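# Pull bike from floor rack and park on kickstand

## Task

Get the bike out of the floor rack (which is loose, not anchored) and leave it standing on its kickstand, touching no wall, furniture, loose item or the rack. Then release it and back the robot away. The robot must not tip over or finish leaning.

## Robot and tools

Robot: TidyBot++, a single-arm mobile robot. The base is 0.54 m long, 0.50 m wide and 0.38 m tall, on four driven casters. On top sits one seven-joint arm with a two-finger gripper. The shoulder is 0.12 m ahead of the base centre and 0.68 m off the floor. Cameras: base_camera (pinhole, 644x364) and wrist_camera (fisheye, 644x476, looking along the hand).

Frames: the base frame has its origin on the floor below the base centre, x forward, y left, z up. hand_pose is the midpoint between the finger pads in this frame. Its z axis runs out along the fingers and its y axis is the closing direction. The odometry frame is the base frame as it stood when the scene began. base_odometry heading is positive to the left, from -3.142 to 3.142. It counts wheel turns, so slip counts as travel, and it drifts a few cm and degrees over many moves. base_tilt is in degrees; forward and right lean are positive.

execute_actions: "actions" is a list of zero or one action. An empty list only reports state and images. "cameras" picks images: a list of base_camera, wrist_camera or all. Omitted or null means all; [] means none. One action may hold:
- "base": one command only, a relative move from where the base last reported itself. translate_m is metres forward (+) or back, -2 to 2. strafe_m is metres left (+) or right, -2 to 2. rotate_rad is radians, counter-clockwise (+) seen from above, -6.3 to 6.3. A move longer than 8.667 s at its top speed is refused.
- "joints": absolute targets in radians by name. joint_1_rad is any angle; it swings the whole arm about vertical, with + being clockwise from above (opposite to heading). joint_2_rad is the shoulder, -2.249 to 2.249. joint_3_rad is any angle; it twists the upper arm. joint_4_rad is the elbow, -2.579 to 2.579. joint_5_rad is any angle; it twists the forearm. joint_6_rad is the wrist, -2.099 to 2.099. joint_7_rad is any angle; it rolls the hand. With the hand down, + is counter-clockwise from above, and 1.57 opens the fingers toward left/right. gripper_pos runs 0 (open, about 85 mm gap) to 1 (closed); the gap is about 85 x (1 - gripper_pos) mm. Any-angle joints go the short way, so turn far in steps below half a turn. Done tolerance is ±0.039 for joints 1-4, ±0.056 for joints 5-7 and ±0.03 for the gripper.
- "speeds": optional lower top speeds for this action only. translate_m/strafe_m 0.05-0.5 m/s, rotate_rad 0.1-1.57 rad/s; the maxima are the defaults.
All motions in an action start together. An action lasts at most 15 s. Anything left out may still be pushing toward its earlier target. Unknown keys or out-of-range numbers get the call refused with no motion. If a result reports a stop, later calls in the same reply are skipped.

Arm geometry: upper arm 0.42 m, forearm 0.31 m, hand 0.31 m to the hand point. With joint_1_rad 0, joint_3_rad 3.14 and joint_5_rad 0 (near the start), the arm lies in the base x-z plane. The tilt from vertical (+ forward) is joint_2_rad for the upper arm, joint_2_rad - joint_4_rad for the forearm, and that minus joint_6_rad for the hand. Forward reach and height above the shoulder are the sums of length·sin and length·cos of those angles. Folded at the start, the hand points down and pokes up to 0.08 m past the base front, with the elbow up to 1.15 m high. A downward hand can reach only about 0.94 m high, and only near the base. Closed fingertips stick out about 20 mm beyond the hand point.

wait: seconds from 0 to 10. It commands nothing and returns state and images.
zoom_image: camera (base_camera or wrist_camera) and region [x0, y0, x1, y1] in pixels from the top-left, at most 504x504, taken from that camera's latest full image.
finished_scene: pass the current scene's number. It is final, and the bike must stay parked afterwards.

Result lines: base_status and joint_status tell how each commanded motion ended. "done" for the base means the wheels turned the full amount, even if they slipped. "off_target" means it stopped short and may keep pushing. After "contact_stop" or "time_out" the target is dropped and the position held. A blocked base shoves hard until it times out, yet can still show "done". "joint command not followed" plus "cause:" means the arm's targets were withheld, usually over a self-collision risk; the gripper still moves. Withheld targets may be retried on later actions. on_its_own covers motion you did not command. joint_positions, hand_pose, motor_effort (% of max, bracket = peak, noisy and offset) and motor temperatures are also reported. For the gripper at 1, "done" means empty and "off_target" means something is held. ARM HIT means a hard hit of the arm on itself or on the base; nothing stops the arm from striking the base.

Accuracy: friction leaves joints slightly off target and the hand often 1-2 cm off. To correct, send last command + (wanted - read) for each joint. Don't do this against an obstacle, since each correction pushes harder. The arm sags under load. While holding something, never command the angle it currently reads.

Avoid: driving while the arm is caught above about 0.8 m (tip-over risk); sideways pushing or pulling on a raised hand, which can lift wheels; and torque faults. Joints 1-4 fault at 104.5 N m (warning at 56.7), joints 5-7 at 51.3 (warning at 29.4). A fault freezes the arm and gripper for 10 s while the base keeps going. Watch motor heat: MOTOR HOT appears at 60 °C and an OVER-TEMPERATURE FAULT at 75 °C, when the arm sinks and joints show limit_stop_at_motor_heat; resend the targets. Heat builds even while you think, and the robot keeps holding its last command then. Avoid drops, slams, very hard pushes, and knocking the bike or the unanchored rack over. Fewer seconds of robot motion is better.

Each tool is called after "Call:" as name(argument=value, ...), one argument or row to a line, values as JSON.

## Session

Call:
execute_actions(
  actions=[],
)

Scene clock: 0.00 s.
Motor temperatures (°C, as the motors report them): [34 30 34 29 36 42 40]
base_odometry: x=+0.000 y=+0.000 heading=+0.000 (m, m, rad; odometry frame)
base_tilt: forward=+0.3 right=-0.3 (deg)
base_status: not commanded
joint_positions: joint_1_rad=-0.003 joint_2_rad=-0.374 joint_3_rad=+3.135 joint_4_rad=-2.553 joint_5_rad=+0.017 joint_6_rad=-0.904 joint_7_rad=+1.576 gripper_pos=+0.000
joint_status: not commanded
motor_effort: joint_1_rad=+1 joint_2_rad=+0 joint_3_rad=+0 joint_4_rad=+14 joint_5_rad=+0 joint_6_rad=+0 joint_7_rad=+0 (%)
hand_pose: x=+0.2413 y=-0.0021 z=+0.5831 quat_wxyz=(+0.008, +0.999, +0.012, +0.029) (m; base frame)
pictures: base_camera, wrist_camera
Images, in order (width x height): base_camera 644x364, wrist_camera 644x476.

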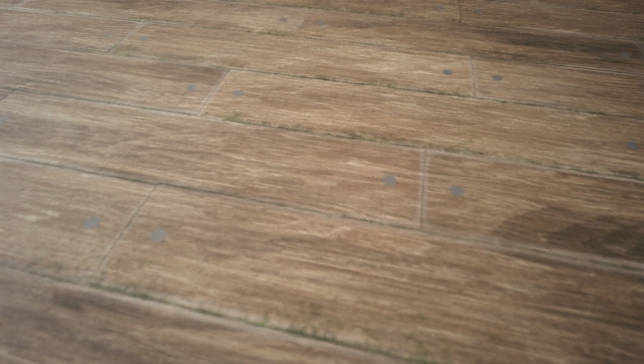

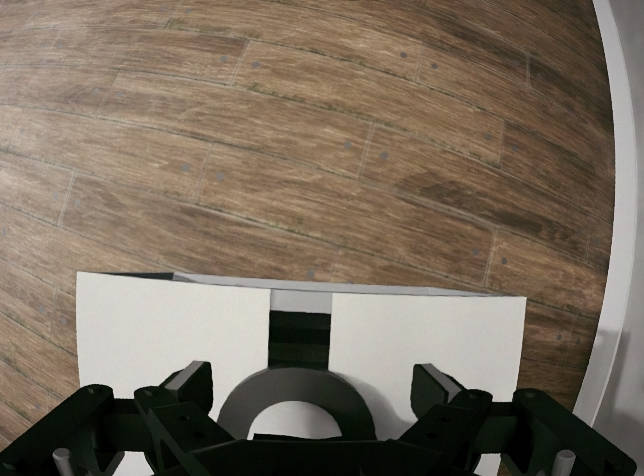

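Call:
execute_actions(
  actions=[
    {"joints":{"joint_6_rad":0.35}},
  ],
  cameras=["wrist_camera"],
)

Scene clock: 1.67 s.
Motor temperatures (°C, as the motors report them): [34 30 34 29 36 42 40]
base_odometry: x=+0.000 y=+0.000 heading=+0.000 (m, m, rad; odometry frame)
base_tilt: forward=+0.3 right=-0.3 (deg)
base_status: not commanded
joint_positions: joint_1_rad=-0.003 joint_2_rad=-0.374 joint_3_rad=+3.135 joint_4_rad=-2.553 joint_5_rad=+0.017 joint_6_rad=+0.339 joint_7_rad=+1.576 gripper_pos=+0.000
joint_status: all done
motor_effort: joint_1_rad=+1(1) joint_2_rad=-5(5) joint_3_rad=+1(0) joint_4_rad=+20(19) joint_5_rad=+0(1) joint_6_rad=+8(7) joint_7_rad=+0(0) (%)
hand_pose: x=+0.5232 y=+0.0070 z=+0.8112 quat_wxyz=(+0.003, +0.795, +0.015, +0.606) (m; base frame)
pictures: wrist_camera
Images, in order (width x height): wrist_camera 644x476.

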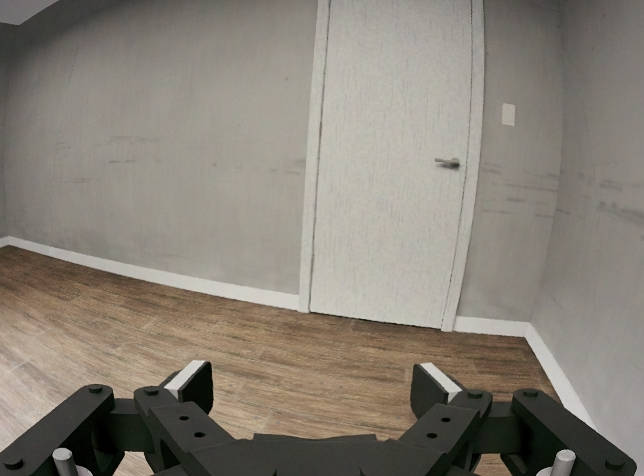

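Call:
execute_actions(
  actions=[
    {"joints":{"joint_1_rad":-1.5}},
  ],
  cameras=["wrist_camera"],
)

Scene clock: 4.47 s.
Motor temperatures (°C, as the motors report them): [34 30 34 29 36 42 40]
base_odometry: x=+0.000 y=+0.000 heading=+0.000 (m, m, rad; odometry frame)
base_tilt: forward=+0.3 right=-0.3 (deg)
base_status: not commanded
joint_positions: joint_1_rad=-1.487 joint_2_rad=-0.374 joint_3_rad=+3.135 joint_4_rad=-2.553 joint_5_rad=+0.017 joint_6_rad=+0.339 joint_7_rad=+1.576 gripper_pos=+0.000
joint_status: all done
motor_effort: joint_1_rad=+0(2) joint_2_rad=-5(5) joint_3_rad=+0(1) joint_4_rad=+19(20) joint_5_rad=+0(0) joint_6_rad=+8(8) joint_7_rad=+0(1) (%)
hand_pose: x=+0.1468 y=+0.4033 z=+0.8112 quat_wxyz=(-0.408, +0.576, +0.549, +0.448) (m; base frame)
pictures: wrist_camera
Images, in order (width x height): wrist_camera 644x476.

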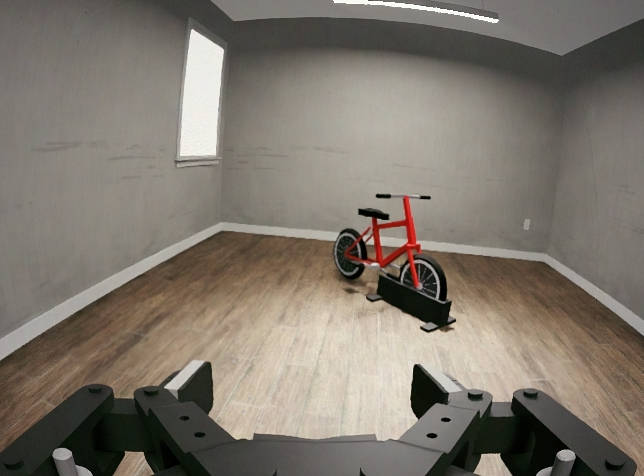

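Call:
zoom_image(
  camera="wrist_camera",
  region=[310, 180, 480, 340],
)

Region (310, 180, 480, 340) of wrist_camera's 644x476 image, scaled by 2.965; it fills the top 474 rows of this view, and the rest is white.

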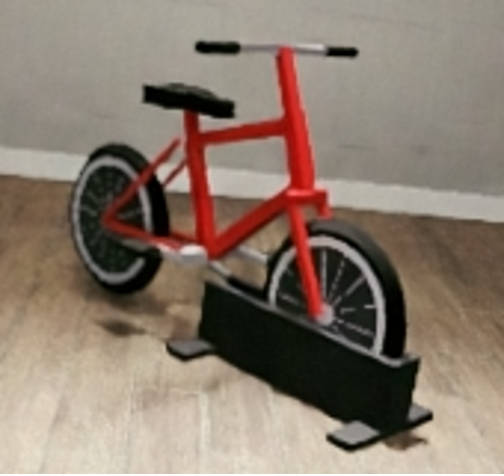

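Call:
execute_actions(
  actions=[
    {"base":{"translate_m":1.45},"joints":{"joint_1_rad":-1.9}},
  ],
)

Call:
execute_actions(
  actions=[
    {"base":{"strafe_m":1.0},"joints":{"joint_1_rad":-2.1,"joint_6_rad":0.15}},
  ],
)

Scene clock: 9.13 s.
Motor temperatures (°C, as the motors report them): [34 30 34 29 36 42 40]
base_odometry: x=+1.450 y=+0.000 heading=+0.000 (m, m, rad; odometry frame)
base_tilt: forward=+0.3 right=-0.3 (deg)
base_status: done
joint_positions: joint_1_rad=-1.887 joint_2_rad=-0.374 joint_3_rad=+3.135 joint_4_rad=-2.553 joint_5_rad=+0.017 joint_6_rad=+0.339 joint_7_rad=+1.576 gripper_pos=+0.000
joint_status: all done
motor_effort: joint_1_rad=+1(1) joint_2_rad=-5(5) joint_3_rad=+0(2) joint_4_rad=+20(20) joint_5_rad=+0(0) joint_6_rad=+8(8) joint_7_rad=+0(0) (%)
hand_pose: x=-0.0124 y=+0.3823 z=+0.8112 quat_wxyz=(-0.489, +0.456, +0.652, +0.358) (m; base frame)
pictures: base_camera, wrist_camera
Images, in order (width x height): base_camera 644x364, wrist_camera 644x476.

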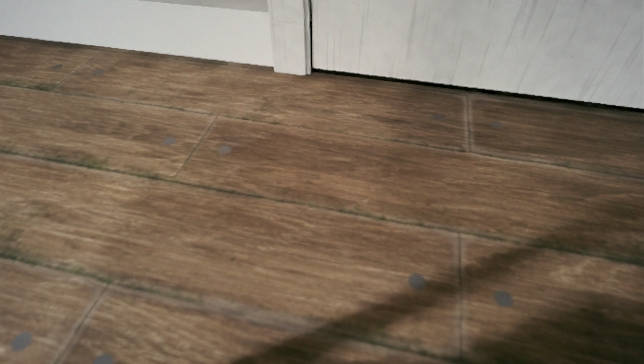

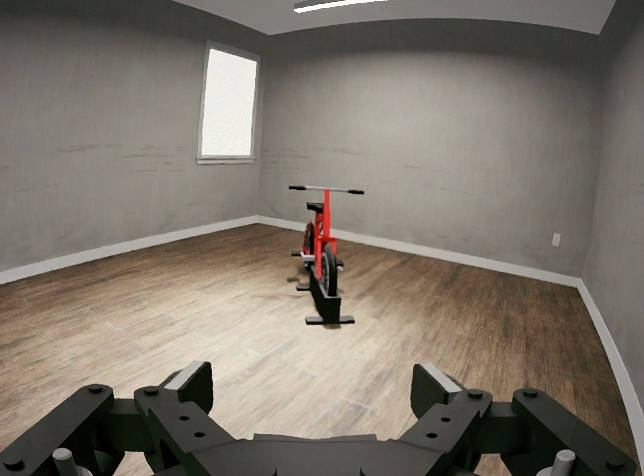

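Scene clock: 12.50 s.
Motor temperatures (°C, as the motors report them): [34 30 34 29 36 42 40]
base_odometry: x=+1.451 y=+1.001 heading=+0.000 (m, m, rad; odometry frame)
base_tilt: forward=+0.2 right=-0.3 (deg)
base_status: done
joint_positions: joint_1_rad=-2.088 joint_2_rad=-0.375 joint_3_rad=+3.135 joint_4_rad=-2.553 joint_5_rad=+0.017 joint_6_rad=+0.178 joint_7_rad=+1.576 gripper_pos=+0.000
joint_status: all done
motor_effort: joint_1_rad=+1(1) joint_2_rad=-5(7) joint_3_rad=+0(1) joint_4_rad=+20(20) joint_5_rad=+0(0) joint_6_rad=+7(8) joint_7_rad=+0(0) (%)
hand_pose: x=-0.0767 y=+0.3340 z=+0.7645 quat_wxyz=(-0.465, +0.411, +0.734, +0.275) (m; base frame)
pictures: base_camera, wrist_camera
Images, in order (width x height): base_camera 644x364, wrist_camera 644x476.

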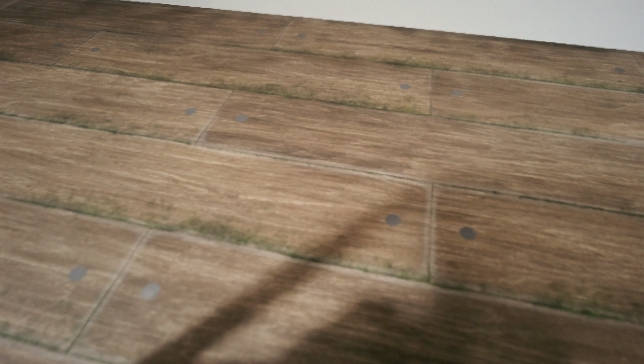

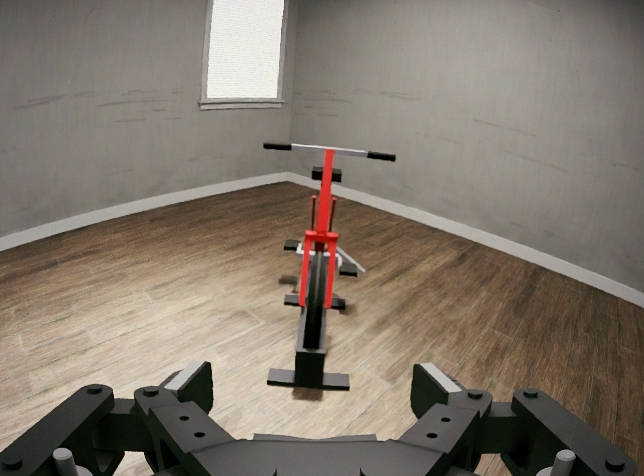

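Call:
zoom_image(
  camera="wrist_camera",
  region=[240, 130, 420, 400],
)

Region (240, 130, 420, 400) of wrist_camera's 644x476 image, scaled by 1.867.

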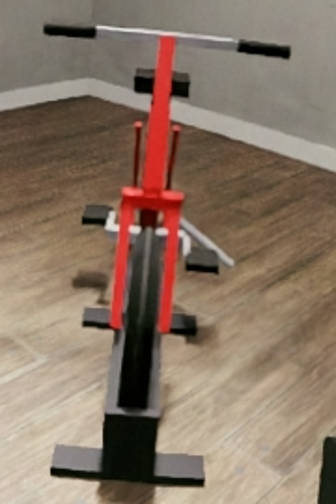

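Call:
execute_actions(
  actions=[
    {"base":{"translate_m":0.3},"joints":{"joint_1_rad":-1.6}},
  ],
  cameras=[],
)

Call:
execute_actions(
  actions=[
    {"base":{"strafe_m":1.95}},
  ],
  cameras=["wrist_camera"],
)

Call:
execute_actions(
  actions=[
    {"base":{"rotate_rad":3.63},"joints":{"joint_1_rad":0,"joint_6_rad":0.0}},
  ],
)

Scene clock: 14.70 s.
Motor temperatures (°C, as the motors report them): [34 30 34 29 36 42 40]
base_odometry: x=+1.751 y=+1.001 heading=+0.000 (m, m, rad; odometry frame)
base_tilt: forward=+0.2 right=-0.3 (deg)
base_status: done
joint_positions: joint_1_rad=-1.611 joint_2_rad=-0.375 joint_3_rad=+3.135 joint_4_rad=-2.553 joint_5_rad=+0.017 joint_6_rad=+0.178 joint_7_rad=+1.576 gripper_pos=+0.000
joint_status: all done
motor_effort: joint_1_rad=+0(1) joint_2_rad=-5(6) joint_3_rad=+0(2) joint_4_rad=+19(19) joint_5_rad=+0(0) joint_6_rad=+7(7) joint_7_rad=+0(0) (%)
hand_pose: x=+0.0986 y=+0.3866 z=+0.7645 quat_wxyz=(-0.387, +0.573, +0.616, +0.377) (m; base frame)
pictures: none
No camera images: the call's "cameras" was empty. Leave "cameras" out to get every camera's image.

Scene clock: 19.97 s.
Motor temperatures (°C, as the motors report them): [34 30 34 29 36 42 40]
base_odometry: x=+1.751 y=+2.951 heading=+0.000 (m, m, rad; odometry frame)
base_tilt: forward=+0.2 right=-0.3 (deg)
base_status: done
joint_positions: joint_1_rad=-1.611 joint_2_rad=-0.375 joint_3_rad=+3.135 joint_4_rad=-2.553 joint_5_rad=+0.017 joint_6_rad=+0.178 joint_7_rad=+1.576 gripper_pos=+0.000
joint_status: not commanded
motor_effort: joint_1_rad=+0(0) joint_2_rad=-4(7) joint_3_rad=+0(1) joint_4_rad=+20(20) joint_5_rad=+0(0) joint_6_rad=+8(8) joint_7_rad=+0(0) (%)
hand_pose: x=+0.0986 y=+0.3866 z=+0.7645 quat_wxyz=(-0.387, +0.573, +0.616, +0.377) (m; base frame)
pictures: wrist_camera
Images, in order (width x height): wrist_camera 644x476.

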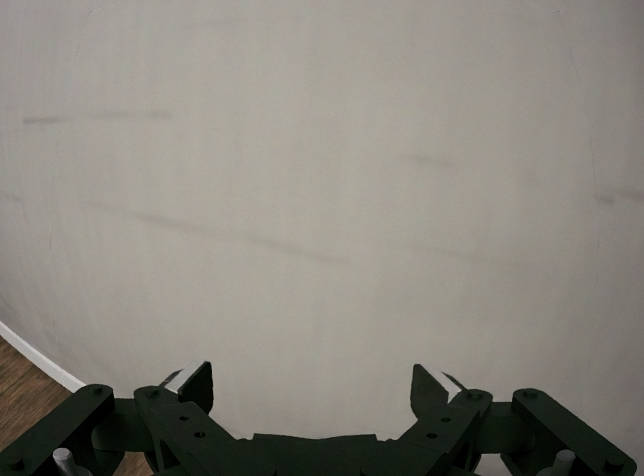

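Scene clock: 23.57 s.
Motor temperatures (°C, as the motors report them): [34 30 34 29 36 42 40]
base_odometry: x=+1.751 y=+2.951 heading=-2.654 (m, m, rad; odometry frame)
base_tilt: forward=+0.2 right=-0.3 (deg)
base_status: done
joint_positions: joint_1_rad=-0.015 joint_2_rad=-0.375 joint_3_rad=+3.135 joint_4_rad=-2.553 joint_5_rad=+0.017 joint_6_rad=+0.033 joint_7_rad=+1.576 gripper_pos=+0.000
joint_status: all done
motor_effort: joint_1_rad=+1(0) joint_2_rad=-5(5) joint_3_rad=+0(1) joint_4_rad=+19(20) joint_5_rad=+0(0) joint_6_rad=+7(8) joint_7_rad=+0(0) (%)
hand_pose: x=+0.4842 y=+0.0092 z=+0.7248 quat_wxyz=(+0.001, +0.878, +0.020, +0.478) (m; base frame)
pictures: base_camera, wrist_camera
Images, in order (width x height): base_camera 644x364, wrist_camera 644x476.

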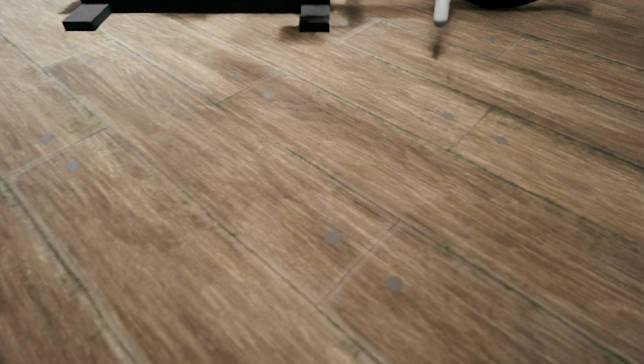

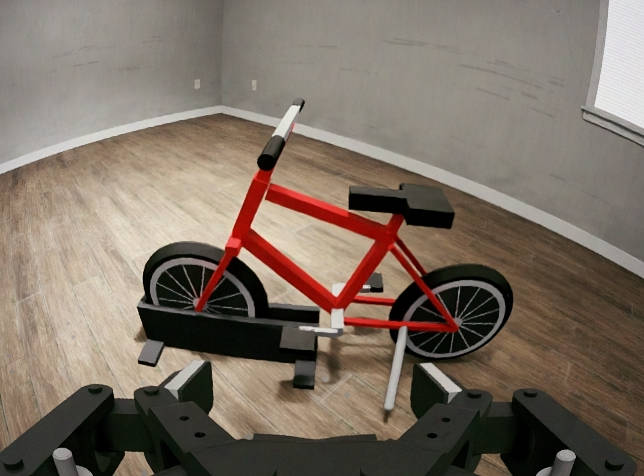

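Call:
zoom_image(
  camera="wrist_camera",
  region=[130, 230, 530, 430],
)

Region (130, 230, 530, 430) of wrist_camera's 644x476 image, scaled by 1.260.

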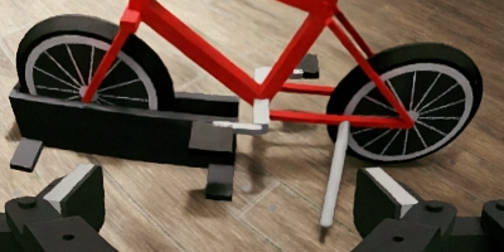

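Call:
execute_actions(
  actions=[
    {"base":{"strafe_m":-0.085},"joints":{"joint_1_rad":0.0,"joint_2_rad":0.554,"joint_4_rad":-0.944,"joint_6_rad":-1.644,"joint_7_rad":3.14}},
  ],
  cameras=["wrist_camera"],
)

Call:
execute_actions(
  actions=[
    {"base":{"translate_m":0.38}},
  ],
)

Scene clock: 28.13 s.
Motor temperatures (°C, as the motors report them): [34 30 34 29 36 42 40]
base_odometry: x=+1.711 y=+3.026 heading=-2.653 (m, m, rad; odometry frame)
base_tilt: forward=+0.3 right=-0.3 (deg)
base_status: done
joint_positions: joint_1_rad=-0.012 joint_2_rad=+0.542 joint_3_rad=+3.135 joint_4_rad=-0.963 joint_5_rad=+0.017 joint_6_rad=-1.613 joint_7_rad=+3.115 gripper_pos=+0.000
joint_status: all done
motor_effort: joint_1_rad=+1(2) joint_2_rad=-34(36) joint_3_rad=+0(2) joint_4_rad=+17(20) joint_5_rad=+0(0) joint_6_rad=+0(7) joint_7_rad=+0(0) (%)
hand_pose: x=+0.6571 y=+0.0053 z=+0.7521 quat_wxyz=(+0.014, +0.710, +0.704, +0.004) (m; base frame)
pictures: wrist_camera
Images, in order (width x height): wrist_camera 644x476.

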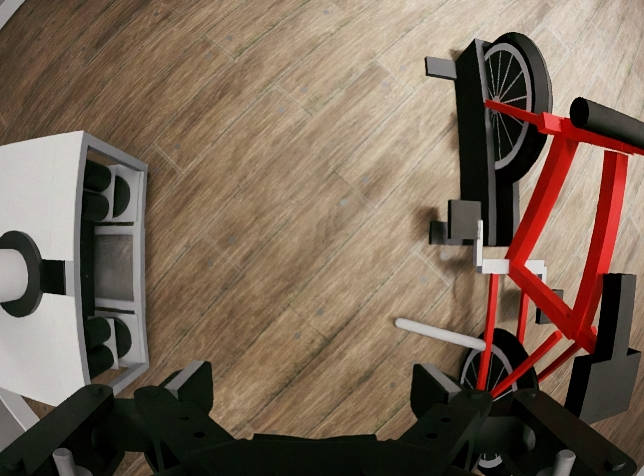

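Scene clock: 30.23 s.
Motor temperatures (°C, as the motors report them): [34 30 34 29 36 42 40]
base_odometry: x=+1.375 y=+2.848 heading=-2.654 (m, m, rad; odometry frame)
base_tilt: forward=+0.3 right=-0.3 (deg)
base_status: done
joint_positions: joint_1_rad=-0.012 joint_2_rad=+0.552 joint_3_rad=+3.135 joint_4_rad=-0.959 joint_5_rad=+0.017 joint_6_rad=-1.617 joint_7_rad=+3.115 gripper_pos=+0.000
joint_status: not commanded
motor_effort: joint_1_rad=+1(2) joint_2_rad=-36(37) joint_3_rad=+0(1) joint_4_rad=+17(19) joint_5_rad=+1(1) joint_6_rad=-1(0) joint_7_rad=+0(0) (%)
hand_pose: x=+0.6576 y=+0.0050 z=+0.7475 quat_wxyz=(+0.010, +0.711, +0.704, +0.000) (m; base frame)
pictures: base_camera, wrist_camera
Images, in order (width x height): base_camera 644x364, wrist_camera 644x476.

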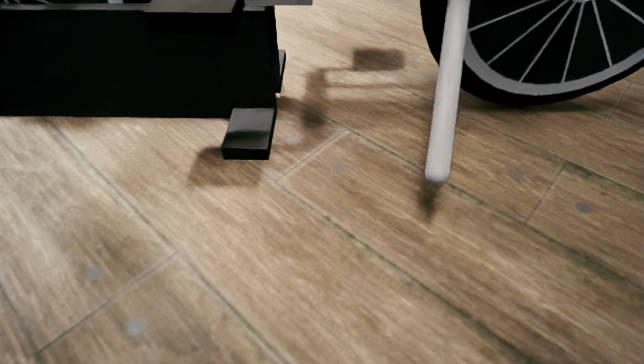

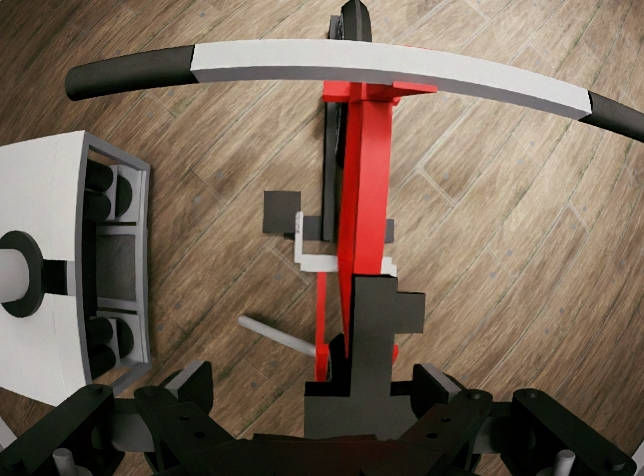

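Call:
execute_actions(
  actions=[
    {"base":{"translate_m":0.048}},
  ],
  cameras=[],
)

Call:
execute_actions(
  actions=[
    {"base":{"strafe_m":-0.03},"joints":{"joint_2_rad":0.585,"joint_4_rad":-1.26,"joint_6_rad":-1.28,"joint_7_rad":3.16}},
  ],
  cameras=["wrist_camera"],
)

Scene clock: 31.33 s.
Motor temperatures (°C, as the motors report them): [34 30 34 29 36 42 40]
base_odometry: x=+1.333 y=+2.826 heading=-2.654 (m, m, rad; odometry frame)
base_tilt: forward=+0.3 right=-0.3 (deg)
base_status: done
joint_positions: joint_1_rad=-0.012 joint_2_rad=+0.556 joint_3_rad=+3.135 joint_4_rad=-0.959 joint_5_rad=+0.017 joint_6_rad=-1.617 joint_7_rad=+3.115 gripper_pos=+0.000
joint_status: not commanded
motor_effort: joint_1_rad=+0(1) joint_2_rad=-34(37) joint_3_rad=+0(1) joint_4_rad=+17(18) joint_5_rad=+0(0) joint_6_rad=+0(1) joint_7_rad=+0(1) (%)
hand_pose: x=+0.6578 y=+0.0048 z=+0.7455 quat_wxyz=(+0.008, +0.711, +0.703, -0.002) (m; base frame)
pictures: none
No camera images: the call's "cameras" was empty. Leave "cameras" out to get every camera's image.

Scene clock: 32.73 s.
Motor temperatures (°C, as the motors report them): [34 30 34 29 36 42 40]
base_odometry: x=+1.318 y=+2.852 heading=-2.654 (m, m, rad; odometry frame)
base_tilt: forward=+0.3 right=-0.3 (deg)
base_status: done
joint_positions: joint_1_rad=+0.001 joint_2_rad=+0.578 joint_3_rad=+3.135 joint_4_rad=-1.246 joint_5_rad=+0.017 joint_6_rad=-1.311 joint_7_rad=+3.133 gripper_pos=+0.000
joint_status: all done
motor_effort: joint_1_rad=+1(6) joint_2_rad=-35(36) joint_3_rad=-1(2) joint_4_rad=+17(18) joint_5_rad=+0(2) joint_6_rad=-1(1) joint_7_rad=+0(1) (%)
hand_pose: x=+0.6552 y=-0.0017 z=+0.6439 quat_wxyz=(+0.007, +0.707, +0.707, -0.002) (m; base frame)
pictures: wrist_camera
Images, in order (width x height): wrist_camera 644x476.

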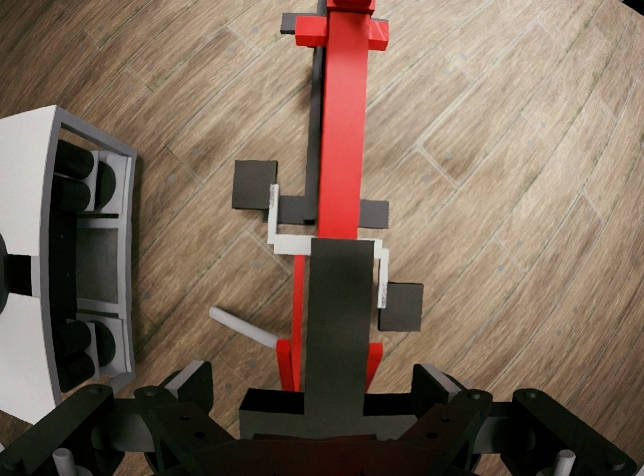

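Call:
execute_actions(
  actions=[
    {"joints":{"joint_2_rad":0.673,"joint_4_rad":-1.318,"joint_6_rad":-1.142}},
  ],
  cameras=["wrist_camera"],
)

Scene clock: 43.70 s.
Motor temperatures (°C, as the motors report them): [34 31 34 29 36 42 40]
base_odometry: x=+1.318 y=+2.852 heading=-2.654 (m, m, rad; odometry frame)
base_tilt: forward=+0.3 right=-0.3 (deg)
base_status: not commanded
joint_positions: joint_1_rad=+0.001 joint_2_rad=+0.676 joint_3_rad=+3.135 joint_4_rad=-1.305 joint_5_rad=+0.017 joint_6_rad=-1.170 joint_7_rad=+3.133 gripper_pos=+0.000
joint_status: all done
motor_effort: joint_1_rad=+1(1) joint_2_rad=-37(40) joint_3_rad=-1(1) joint_4_rad=+15(18) joint_5_rad=+0(0) joint_6_rad=-1(0) joint_7_rad=+0(0) (%)
hand_pose: x=+0.6677 y=-0.0013 z=+0.5734 quat_wxyz=(+0.001, +0.706, +0.708, -0.007) (m; base frame)
pictures: wrist_camera
Images, in order (width x height): wrist_camera 644x476.

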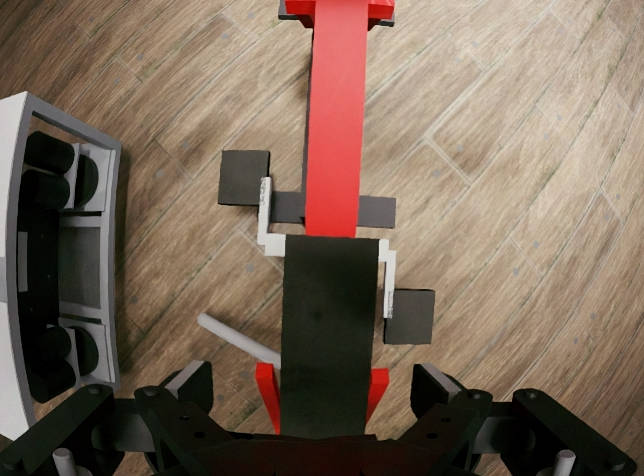

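Call:
execute_actions(
  actions=[
    {"joints":{"joint_2_rad":0.714,"joint_4_rad":-1.364,"joint_6_rad":-1.048}},
  ],
  cameras=["wrist_camera"],
)

Scene clock: 44.80 s.
Motor temperatures (°C, as the motors report them): [34 31 34 29 36 42 40]
base_odometry: x=+1.318 y=+2.852 heading=-2.654 (m, m, rad; odometry frame)
base_tilt: forward=+0.3 right=-0.3 (deg)
base_status: not commanded
joint_positions: joint_1_rad=+0.001 joint_2_rad=+0.709 joint_3_rad=+3.135 joint_4_rad=-1.348 joint_5_rad=+0.017 joint_6_rad=-1.076 joint_7_rad=+3.133 gripper_pos=+0.000
joint_status: all done
motor_effort: joint_1_rad=+1(1) joint_2_rad=-38(38) joint_3_rad=-1(1) joint_4_rad=+15(16) joint_5_rad=+0(0) joint_6_rad=-1(1) joint_7_rad=-1(0) (%)
hand_pose: x=+0.6736 y=-0.0010 z=+0.5428 quat_wxyz=(+0.007, +0.706, +0.708, -0.001) (m; base frame)
pictures: wrist_camera
Images, in order (width x height): wrist_camera 644x476.

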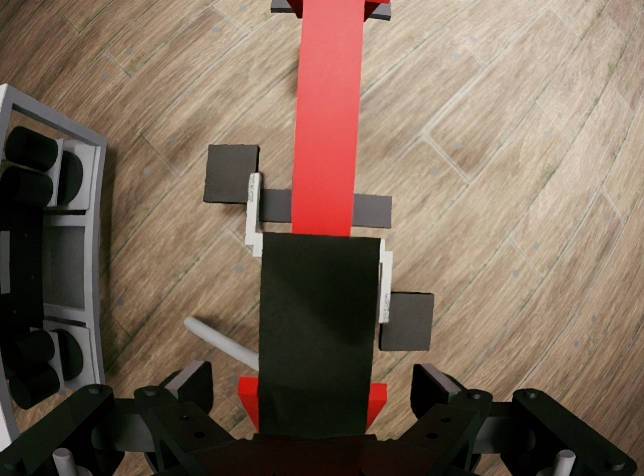

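Call:
execute_actions(
  actions=[
    {"joints":{"joint_2_rad":0.735,"joint_6_rad":-1.03}},
  ],
  cameras=[],
)

Call:
execute_actions(
  actions=[
    {"joints":{"gripper_pos":1.0}},
  ],
)

Scene clock: 45.63 s.
Motor temperatures (°C, as the motors report them): [34 31 34 29 36 42 40]
base_odometry: x=+1.318 y=+2.852 heading=-2.654 (m, m, rad; odometry frame)
base_tilt: forward=+0.3 right=-0.3 (deg)
base_status: not commanded
joint_positions: joint_1_rad=+0.001 joint_2_rad=+0.724 joint_3_rad=+3.135 joint_4_rad=-1.348 joint_5_rad=+0.017 joint_6_rad=-1.061 joint_7_rad=+3.133 gripper_pos=+0.000
joint_status: all done
motor_effort: joint_1_rad=+0(1) joint_2_rad=-37(39) joint_3_rad=-1(1) joint_4_rad=+15(15) joint_5_rad=+0(0) joint_6_rad=-1(0) joint_7_rad=+0(0) (%)
hand_pose: x=+0.6760 y=-0.0009 z=+0.5347 quat_wxyz=(+0.007, +0.706, +0.708, -0.001) (m; base frame)
pictures: none
No camera images: the call's "cameras" was empty. Leave "cameras" out to get every camera's image.

Scene clock: 46.73 s.
Motor temperatures (°C, as the motors report them): [34 31 34 29 36 42 40]
base_odometry: x=+1.318 y=+2.852 heading=-2.654 (m, m, rad; odometry frame)
base_tilt: forward=+0.3 right=-0.3 (deg)
base_status: not commanded
joint_positions: joint_1_rad=+0.002 joint_2_rad=+0.722 joint_3_rad=+3.135 joint_4_rad=-1.350 joint_5_rad=+0.017 joint_6_rad=-1.056 joint_7_rad=+3.133 gripper_pos=+0.571
joint_status: gripper_pos off_target (ended at +0.571, target +1.000)
motor_effort: joint_1_rad=-2(3) joint_2_rad=-35(39) joint_3_rad=-3(3) joint_4_rad=+15(19) joint_5_rad=+1(2) joint_6_rad=+1(6) joint_7_rad=+3(4) (%)
hand_pose: x=+0.6766 y=-0.0013 z=+0.5351 quat_wxyz=(+0.008, +0.706, +0.708, +0.001) (m; base frame)
pictures: base_camera, wrist_camera
Images, in order (width x height): base_camera 644x364, wrist_camera 644x476.

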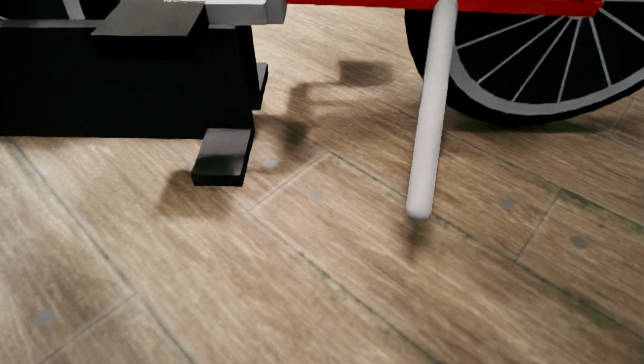

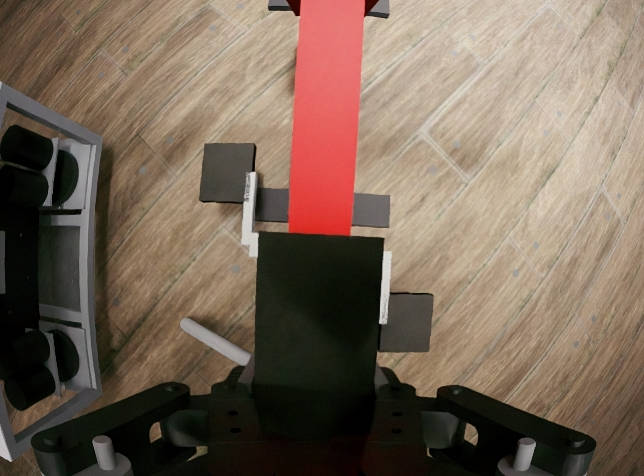

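Gripped. Roll backward slowly.

Call:
execute_actions(
  actions=[
    {"base":{"strafe_m":-0.15},"speeds":{"strafe_m":0.08}},
  ],
)

Scene clock: 49.23 s.
Motor temperatures (°C, as the motors report them): [34 31 34 29 36 42 40]
base_odometry: x=+1.248 y=+2.985 heading=-2.654 (m, m, rad; odometry frame)
base_tilt: forward=+0.3 right=-0.3 (deg)
base_status: done
joint_positions: joint_1_rad=+0.009 joint_2_rad=+0.722 joint_3_rad=+3.139 joint_4_rad=-1.351 joint_5_rad=+0.016 joint_6_rad=-1.056 joint_7_rad=+3.136 gripper_pos=+0.572
joint_status: not commanded
motor_effort: joint_1_rad=+1(5) joint_2_rad=-32(36) joint_3_rad=+0(5) joint_4_rad=+14(17) joint_5_rad=+2(5) joint_6_rad=+3(7) joint_7_rad=+1(7) (%)
hand_pose: x=+0.6763 y=-0.0065 z=+0.5348 quat_wxyz=(+0.008, +0.709, +0.705, +0.000) (m; base frame)
pictures: base_camera, wrist_camera
Images, in order (width x height): base_camera 644x364, wrist_camera 644x476.

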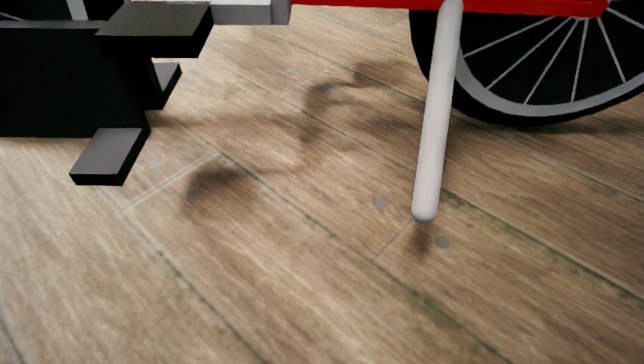

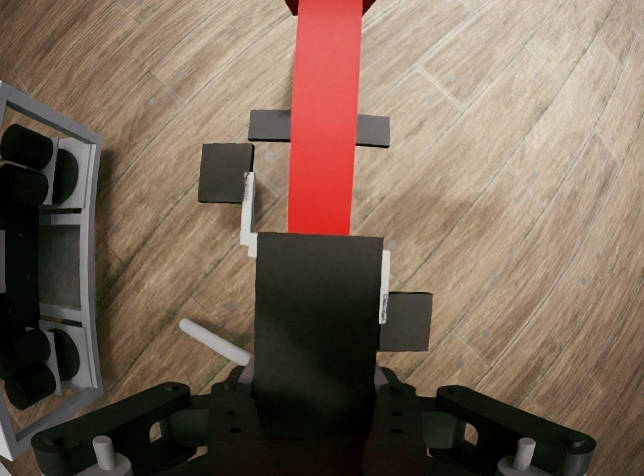

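Call:
execute_actions(
  actions=[
    {"base":{"strafe_m":-0.25},"speeds":{"strafe_m":0.1}},
  ],
)

Scene clock: 52.93 s.
Motor temperatures (°C, as the motors report them): [34 31 34 29 36 42 40]
base_odometry: x=+1.130 y=+3.206 heading=-2.654 (m, m, rad; odometry frame)
base_tilt: forward=+0.3 right=-0.3 (deg)
base_status: done
joint_positions: joint_1_rad=+0.011 joint_2_rad=+0.722 joint_3_rad=+3.141 joint_4_rad=-1.353 joint_5_rad=+0.017 joint_6_rad=-1.058 joint_7_rad=+3.139 gripper_pos=+0.572
joint_status: not commanded
motor_effort: joint_1_rad=-2(6) joint_2_rad=-32(34) joint_3_rad=-2(5) joint_4_rad=+14(17) joint_5_rad=+2(6) joint_6_rad=+3(8) joint_7_rad=+3(7) (%)
hand_pose: x=+0.6751 y=-0.0093 z=+0.5348 quat_wxyz=(+0.009, +0.709, +0.705, -0.002) (m; base frame)
pictures: base_camera, wrist_camera
Images, in order (width x height): base_camera 644x364, wrist_camera 644x476.

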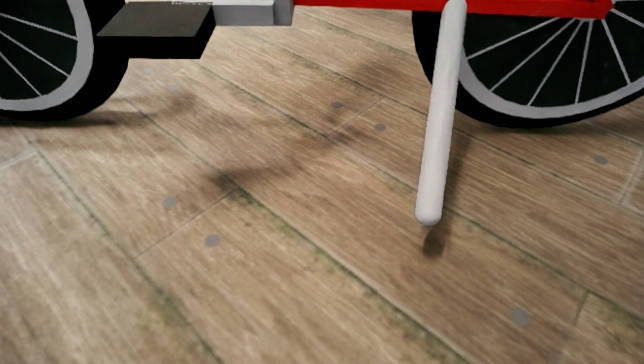

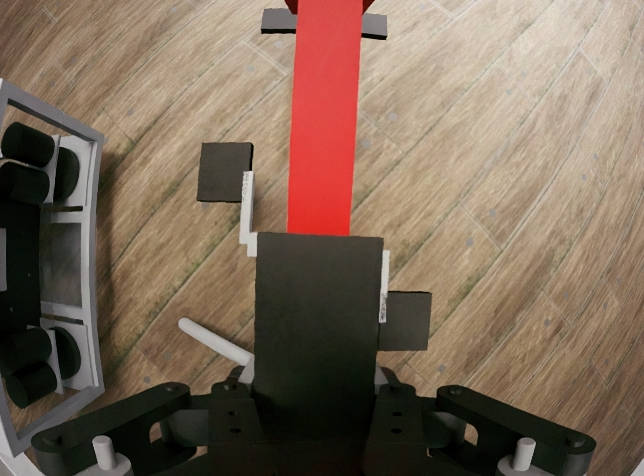

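Call:
execute_actions(
  actions=[
    {"base":{"strafe_m":-0.16},"speeds":{"strafe_m":0.08}},
  ],
)

Scene clock: 55.60 s.
Motor temperatures (°C, as the motors report them): [34 31 34 29 36 42 40]
base_odometry: x=+1.055 y=+3.347 heading=-2.653 (m, m, rad; odometry frame)
base_tilt: forward=+0.3 right=-0.3 (deg)
base_status: done
joint_positions: joint_1_rad=+0.012 joint_2_rad=+0.721 joint_3_rad=+3.143 joint_4_rad=-1.353 joint_5_rad=+0.016 joint_6_rad=-1.060 joint_7_rad=+3.139 gripper_pos=+0.572
joint_status: not commanded
motor_effort: joint_1_rad=+1(5) joint_2_rad=-32(33) joint_3_rad=+0(5) joint_4_rad=+15(17) joint_5_rad=+3(5) joint_6_rad=+5(9) joint_7_rad=+3(7) (%)
hand_pose: x=+0.6744 y=-0.0102 z=+0.5348 quat_wxyz=(+0.008, +0.710, +0.704, -0.003) (m; base frame)
pictures: base_camera, wrist_camera
Images, in order (width x height): base_camera 644x364, wrist_camera 644x476.

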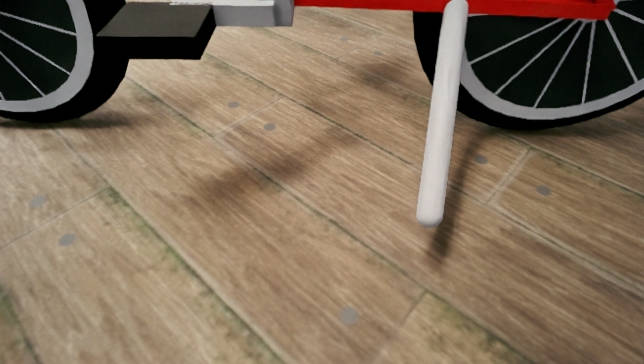

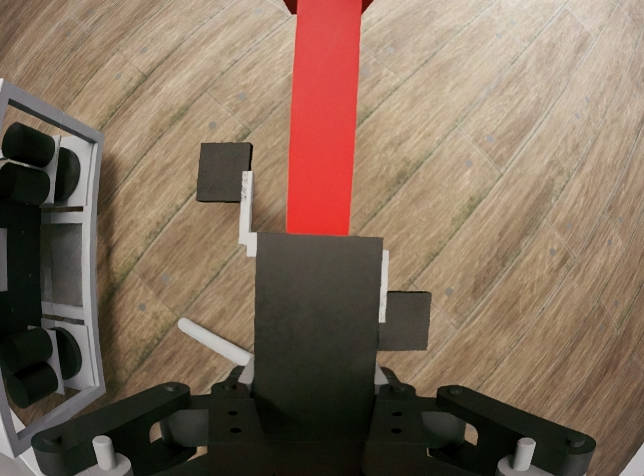

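Call:
execute_actions(
  actions=[
    {"joints":{"joint_2_rad":0.585,"joint_4_rad":-1.64,"joint_6_rad":-0.81}},
  ],
)

Scene clock: 57.13 s.
Motor temperatures (°C, as the motors report them): [34 31 34 29 36 42 40]
base_odometry: x=+1.055 y=+3.347 heading=-2.653 (m, m, rad; odometry frame)
base_tilt: forward=+0.3 right=-0.3 (deg)
base_status: not commanded
joint_positions: joint_1_rad=+0.012 joint_2_rad=+0.590 joint_3_rad=+3.143 joint_4_rad=-1.627 joint_5_rad=+0.016 joint_6_rad=-0.840 joint_7_rad=+3.139 gripper_pos=+0.572
joint_status: all done
motor_effort: joint_1_rad=-3(2) joint_2_rad=-31(34) joint_3_rad=-2(2) joint_4_rad=+15(15) joint_5_rad=+3(3) joint_6_rad=-1(5) joint_7_rad=+3(3) (%)
hand_pose: x=+0.6302 y=-0.0090 z=+0.5320 quat_wxyz=(+0.034, +0.708, +0.704, +0.025) (m; base frame)
pictures: base_camera, wrist_camera
Images, in order (width x height): base_camera 644x364, wrist_camera 644x476.

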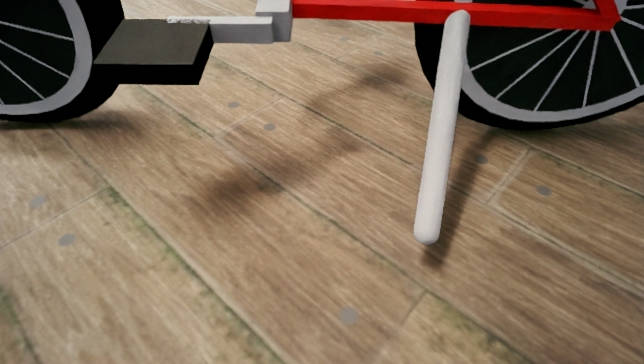

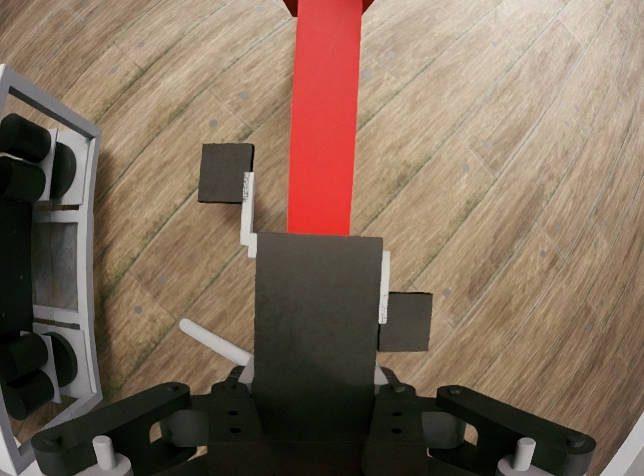

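Call:
execute_actions(
  actions=[
    {"joints":{"joint_2_rad":0.499,"joint_4_rad":-1.825,"joint_6_rad":-0.648}},
  ],
  cameras=["base_camera"],
)

Scene clock: 58.43 s.
Motor temperatures (°C, as the motors report them): [34 31 34 29 36 42 40]
base_odometry: x=+1.055 y=+3.347 heading=-2.653 (m, m, rad; odometry frame)
base_tilt: forward=+0.3 right=-0.3 (deg)
base_status: not commanded
joint_positions: joint_1_rad=+0.012 joint_2_rad=+0.505 joint_3_rad=+3.143 joint_4_rad=-1.818 joint_5_rad=+0.016 joint_6_rad=-0.674 joint_7_rad=+3.139 gripper_pos=+0.572
joint_status: all done
motor_effort: joint_1_rad=-2(2) joint_2_rad=-27(31) joint_3_rad=-3(3) joint_4_rad=+14(15) joint_5_rad=+3(4) joint_6_rad=+0(1) joint_7_rad=+5(4) (%)
hand_pose: x=+0.5969 y=-0.0079 z=+0.5272 quat_wxyz=(+0.055, +0.707, +0.704, +0.047) (m; base frame)
pictures: base_camera
Images, in order (width x height): base_camera 644x364.

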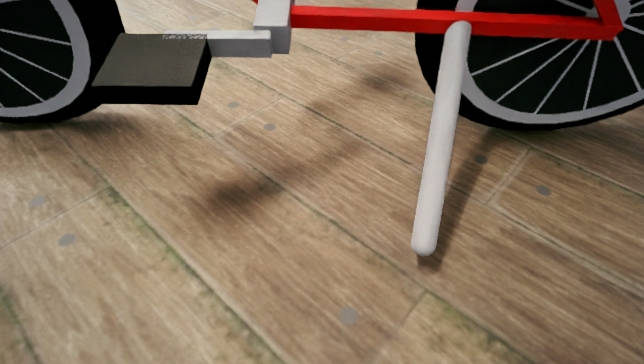

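Nearly touching. Open partially to let it settle.

Call:
execute_actions(
  actions=[
    {"joints":{"gripper_pos":0.3}},
  ],
)

Scene clock: 59.73 s.
Motor temperatures (°C, as the motors report them): [34 31 34 29 36 42 40]
base_odometry: x=+1.055 y=+3.347 heading=-2.653 (m, m, rad; odometry frame)
base_tilt: forward=+0.3 right=-0.3 (deg)
base_status: not commanded
joint_positions: joint_1_rad=+0.010 joint_2_rad=+0.509 joint_3_rad=+3.143 joint_4_rad=-1.884 joint_5_rad=+0.016 joint_6_rad=-0.693 joint_7_rad=+3.139 gripper_pos=+0.300
joint_status: all done
motor_effort: joint_1_rad=+1(2) joint_2_rad=-32(33) joint_3_rad=+0(3) joint_4_rad=+25(26) joint_5_rad=+1(4) joint_6_rad=+10(11) joint_7_rad=+0(4) (%)
hand_pose: x=+0.5550 y=-0.0066 z=+0.5078 quat_wxyz=(+0.023, +0.708, +0.706, +0.015) (m; base frame)
pictures: base_camera, wrist_camera
Images, in order (width x height): base_camera 644x364, wrist_camera 644x476.

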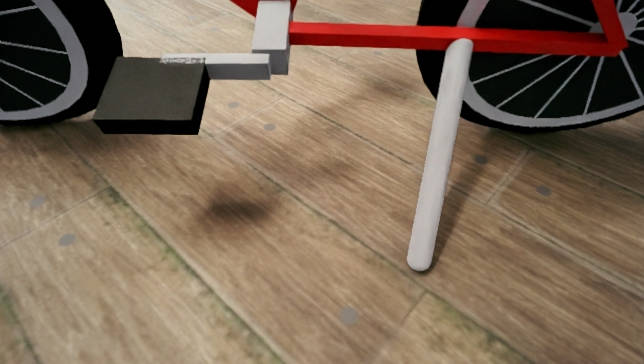

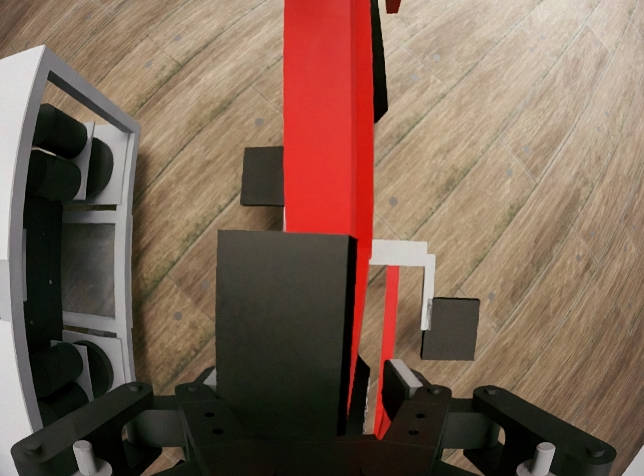

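Call:
execute_actions(
  actions=[
    {"joints":{"gripper_pos":0.1}},
  ],
)

Scene clock: 60.67 s.
Motor temperatures (°C, as the motors report them): [34 31 34 29 36 42 40]
base_odometry: x=+1.055 y=+3.347 heading=-2.653 (m, m, rad; odometry frame)
base_tilt: forward=+0.3 right=-0.3 (deg)
base_status: not commanded
joint_positions: joint_1_rad=+0.010 joint_2_rad=+0.514 joint_3_rad=+3.143 joint_4_rad=-1.877 joint_5_rad=+0.016 joint_6_rad=-0.693 joint_7_rad=+3.139 gripper_pos=+0.100
joint_status: all done
motor_effort: joint_1_rad=+1(0) joint_2_rad=-33(36) joint_3_rad=-1(1) joint_4_rad=+22(26) joint_5_rad=+0(1) joint_6_rad=+7(10) joint_7_rad=+0(0) (%)
hand_pose: x=+0.5582 y=-0.0066 z=+0.5075 quat_wxyz=(+0.024, +0.707, +0.706, +0.016) (m; base frame)
pictures: base_camera, wrist_camera
Images, in order (width x height): base_camera 644x364, wrist_camera 644x476.

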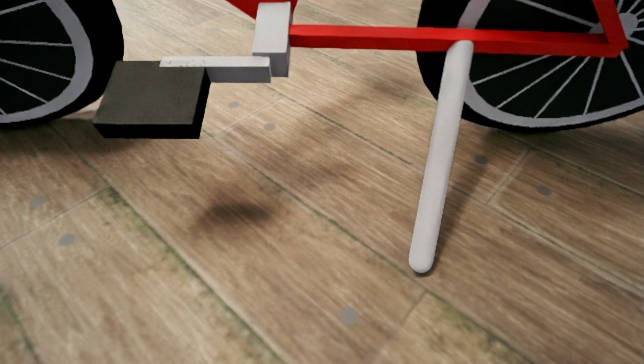

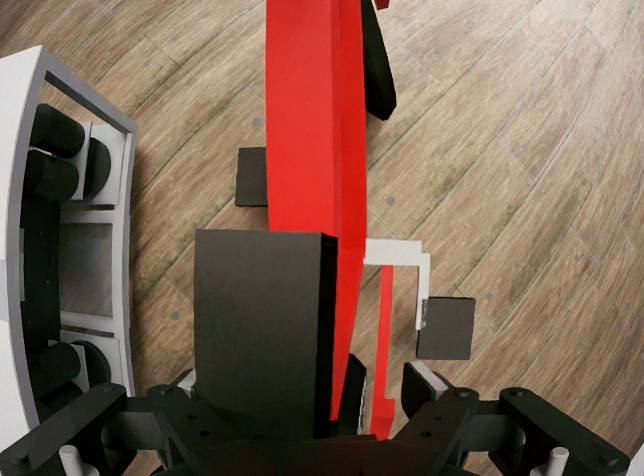

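Call:
execute_actions(
  actions=[
    {"joints":{"gripper_pos":0.0,"joint_2_rad":0.49,"joint_4_rad":-1.91,"joint_6_rad":-0.72}},
  ],
)

Scene clock: 61.60 s.
Motor temperatures (°C, as the motors report them): [34 31 34 29 36 42 40]
base_odometry: x=+1.055 y=+3.347 heading=-2.653 (m, m, rad; odometry frame)
base_tilt: forward=+0.2 right=-0.3 (deg)
base_status: not commanded
joint_positions: joint_1_rad=+0.010 joint_2_rad=+0.503 joint_3_rad=+3.143 joint_4_rad=-1.899 joint_5_rad=+0.016 joint_6_rad=-0.693 joint_7_rad=+3.139 gripper_pos=+0.000
joint_status: all done
motor_effort: joint_1_rad=+1(2) joint_2_rad=-29(31) joint_3_rad=+0(0) joint_4_rad=+11(21) joint_5_rad=+0(1) joint_6_rad=+0(6) joint_7_rad=+0(0) (%)
hand_pose: x=+0.5482 y=-0.0065 z=+0.5073 quat_wxyz=(+0.020, +0.708, +0.706, +0.013) (m; base frame)
pictures: base_camera, wrist_camera
Images, in order (width x height): base_camera 644x364, wrist_camera 644x476.

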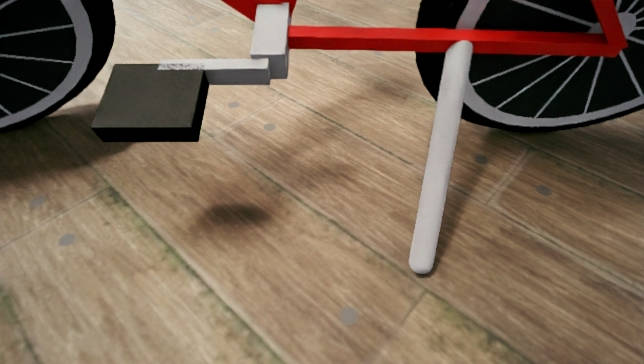

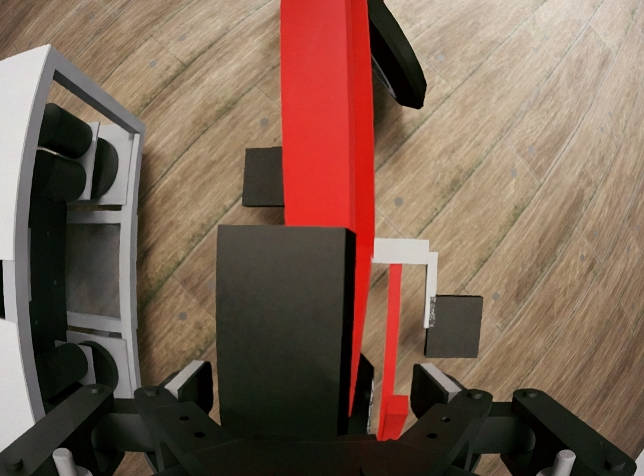

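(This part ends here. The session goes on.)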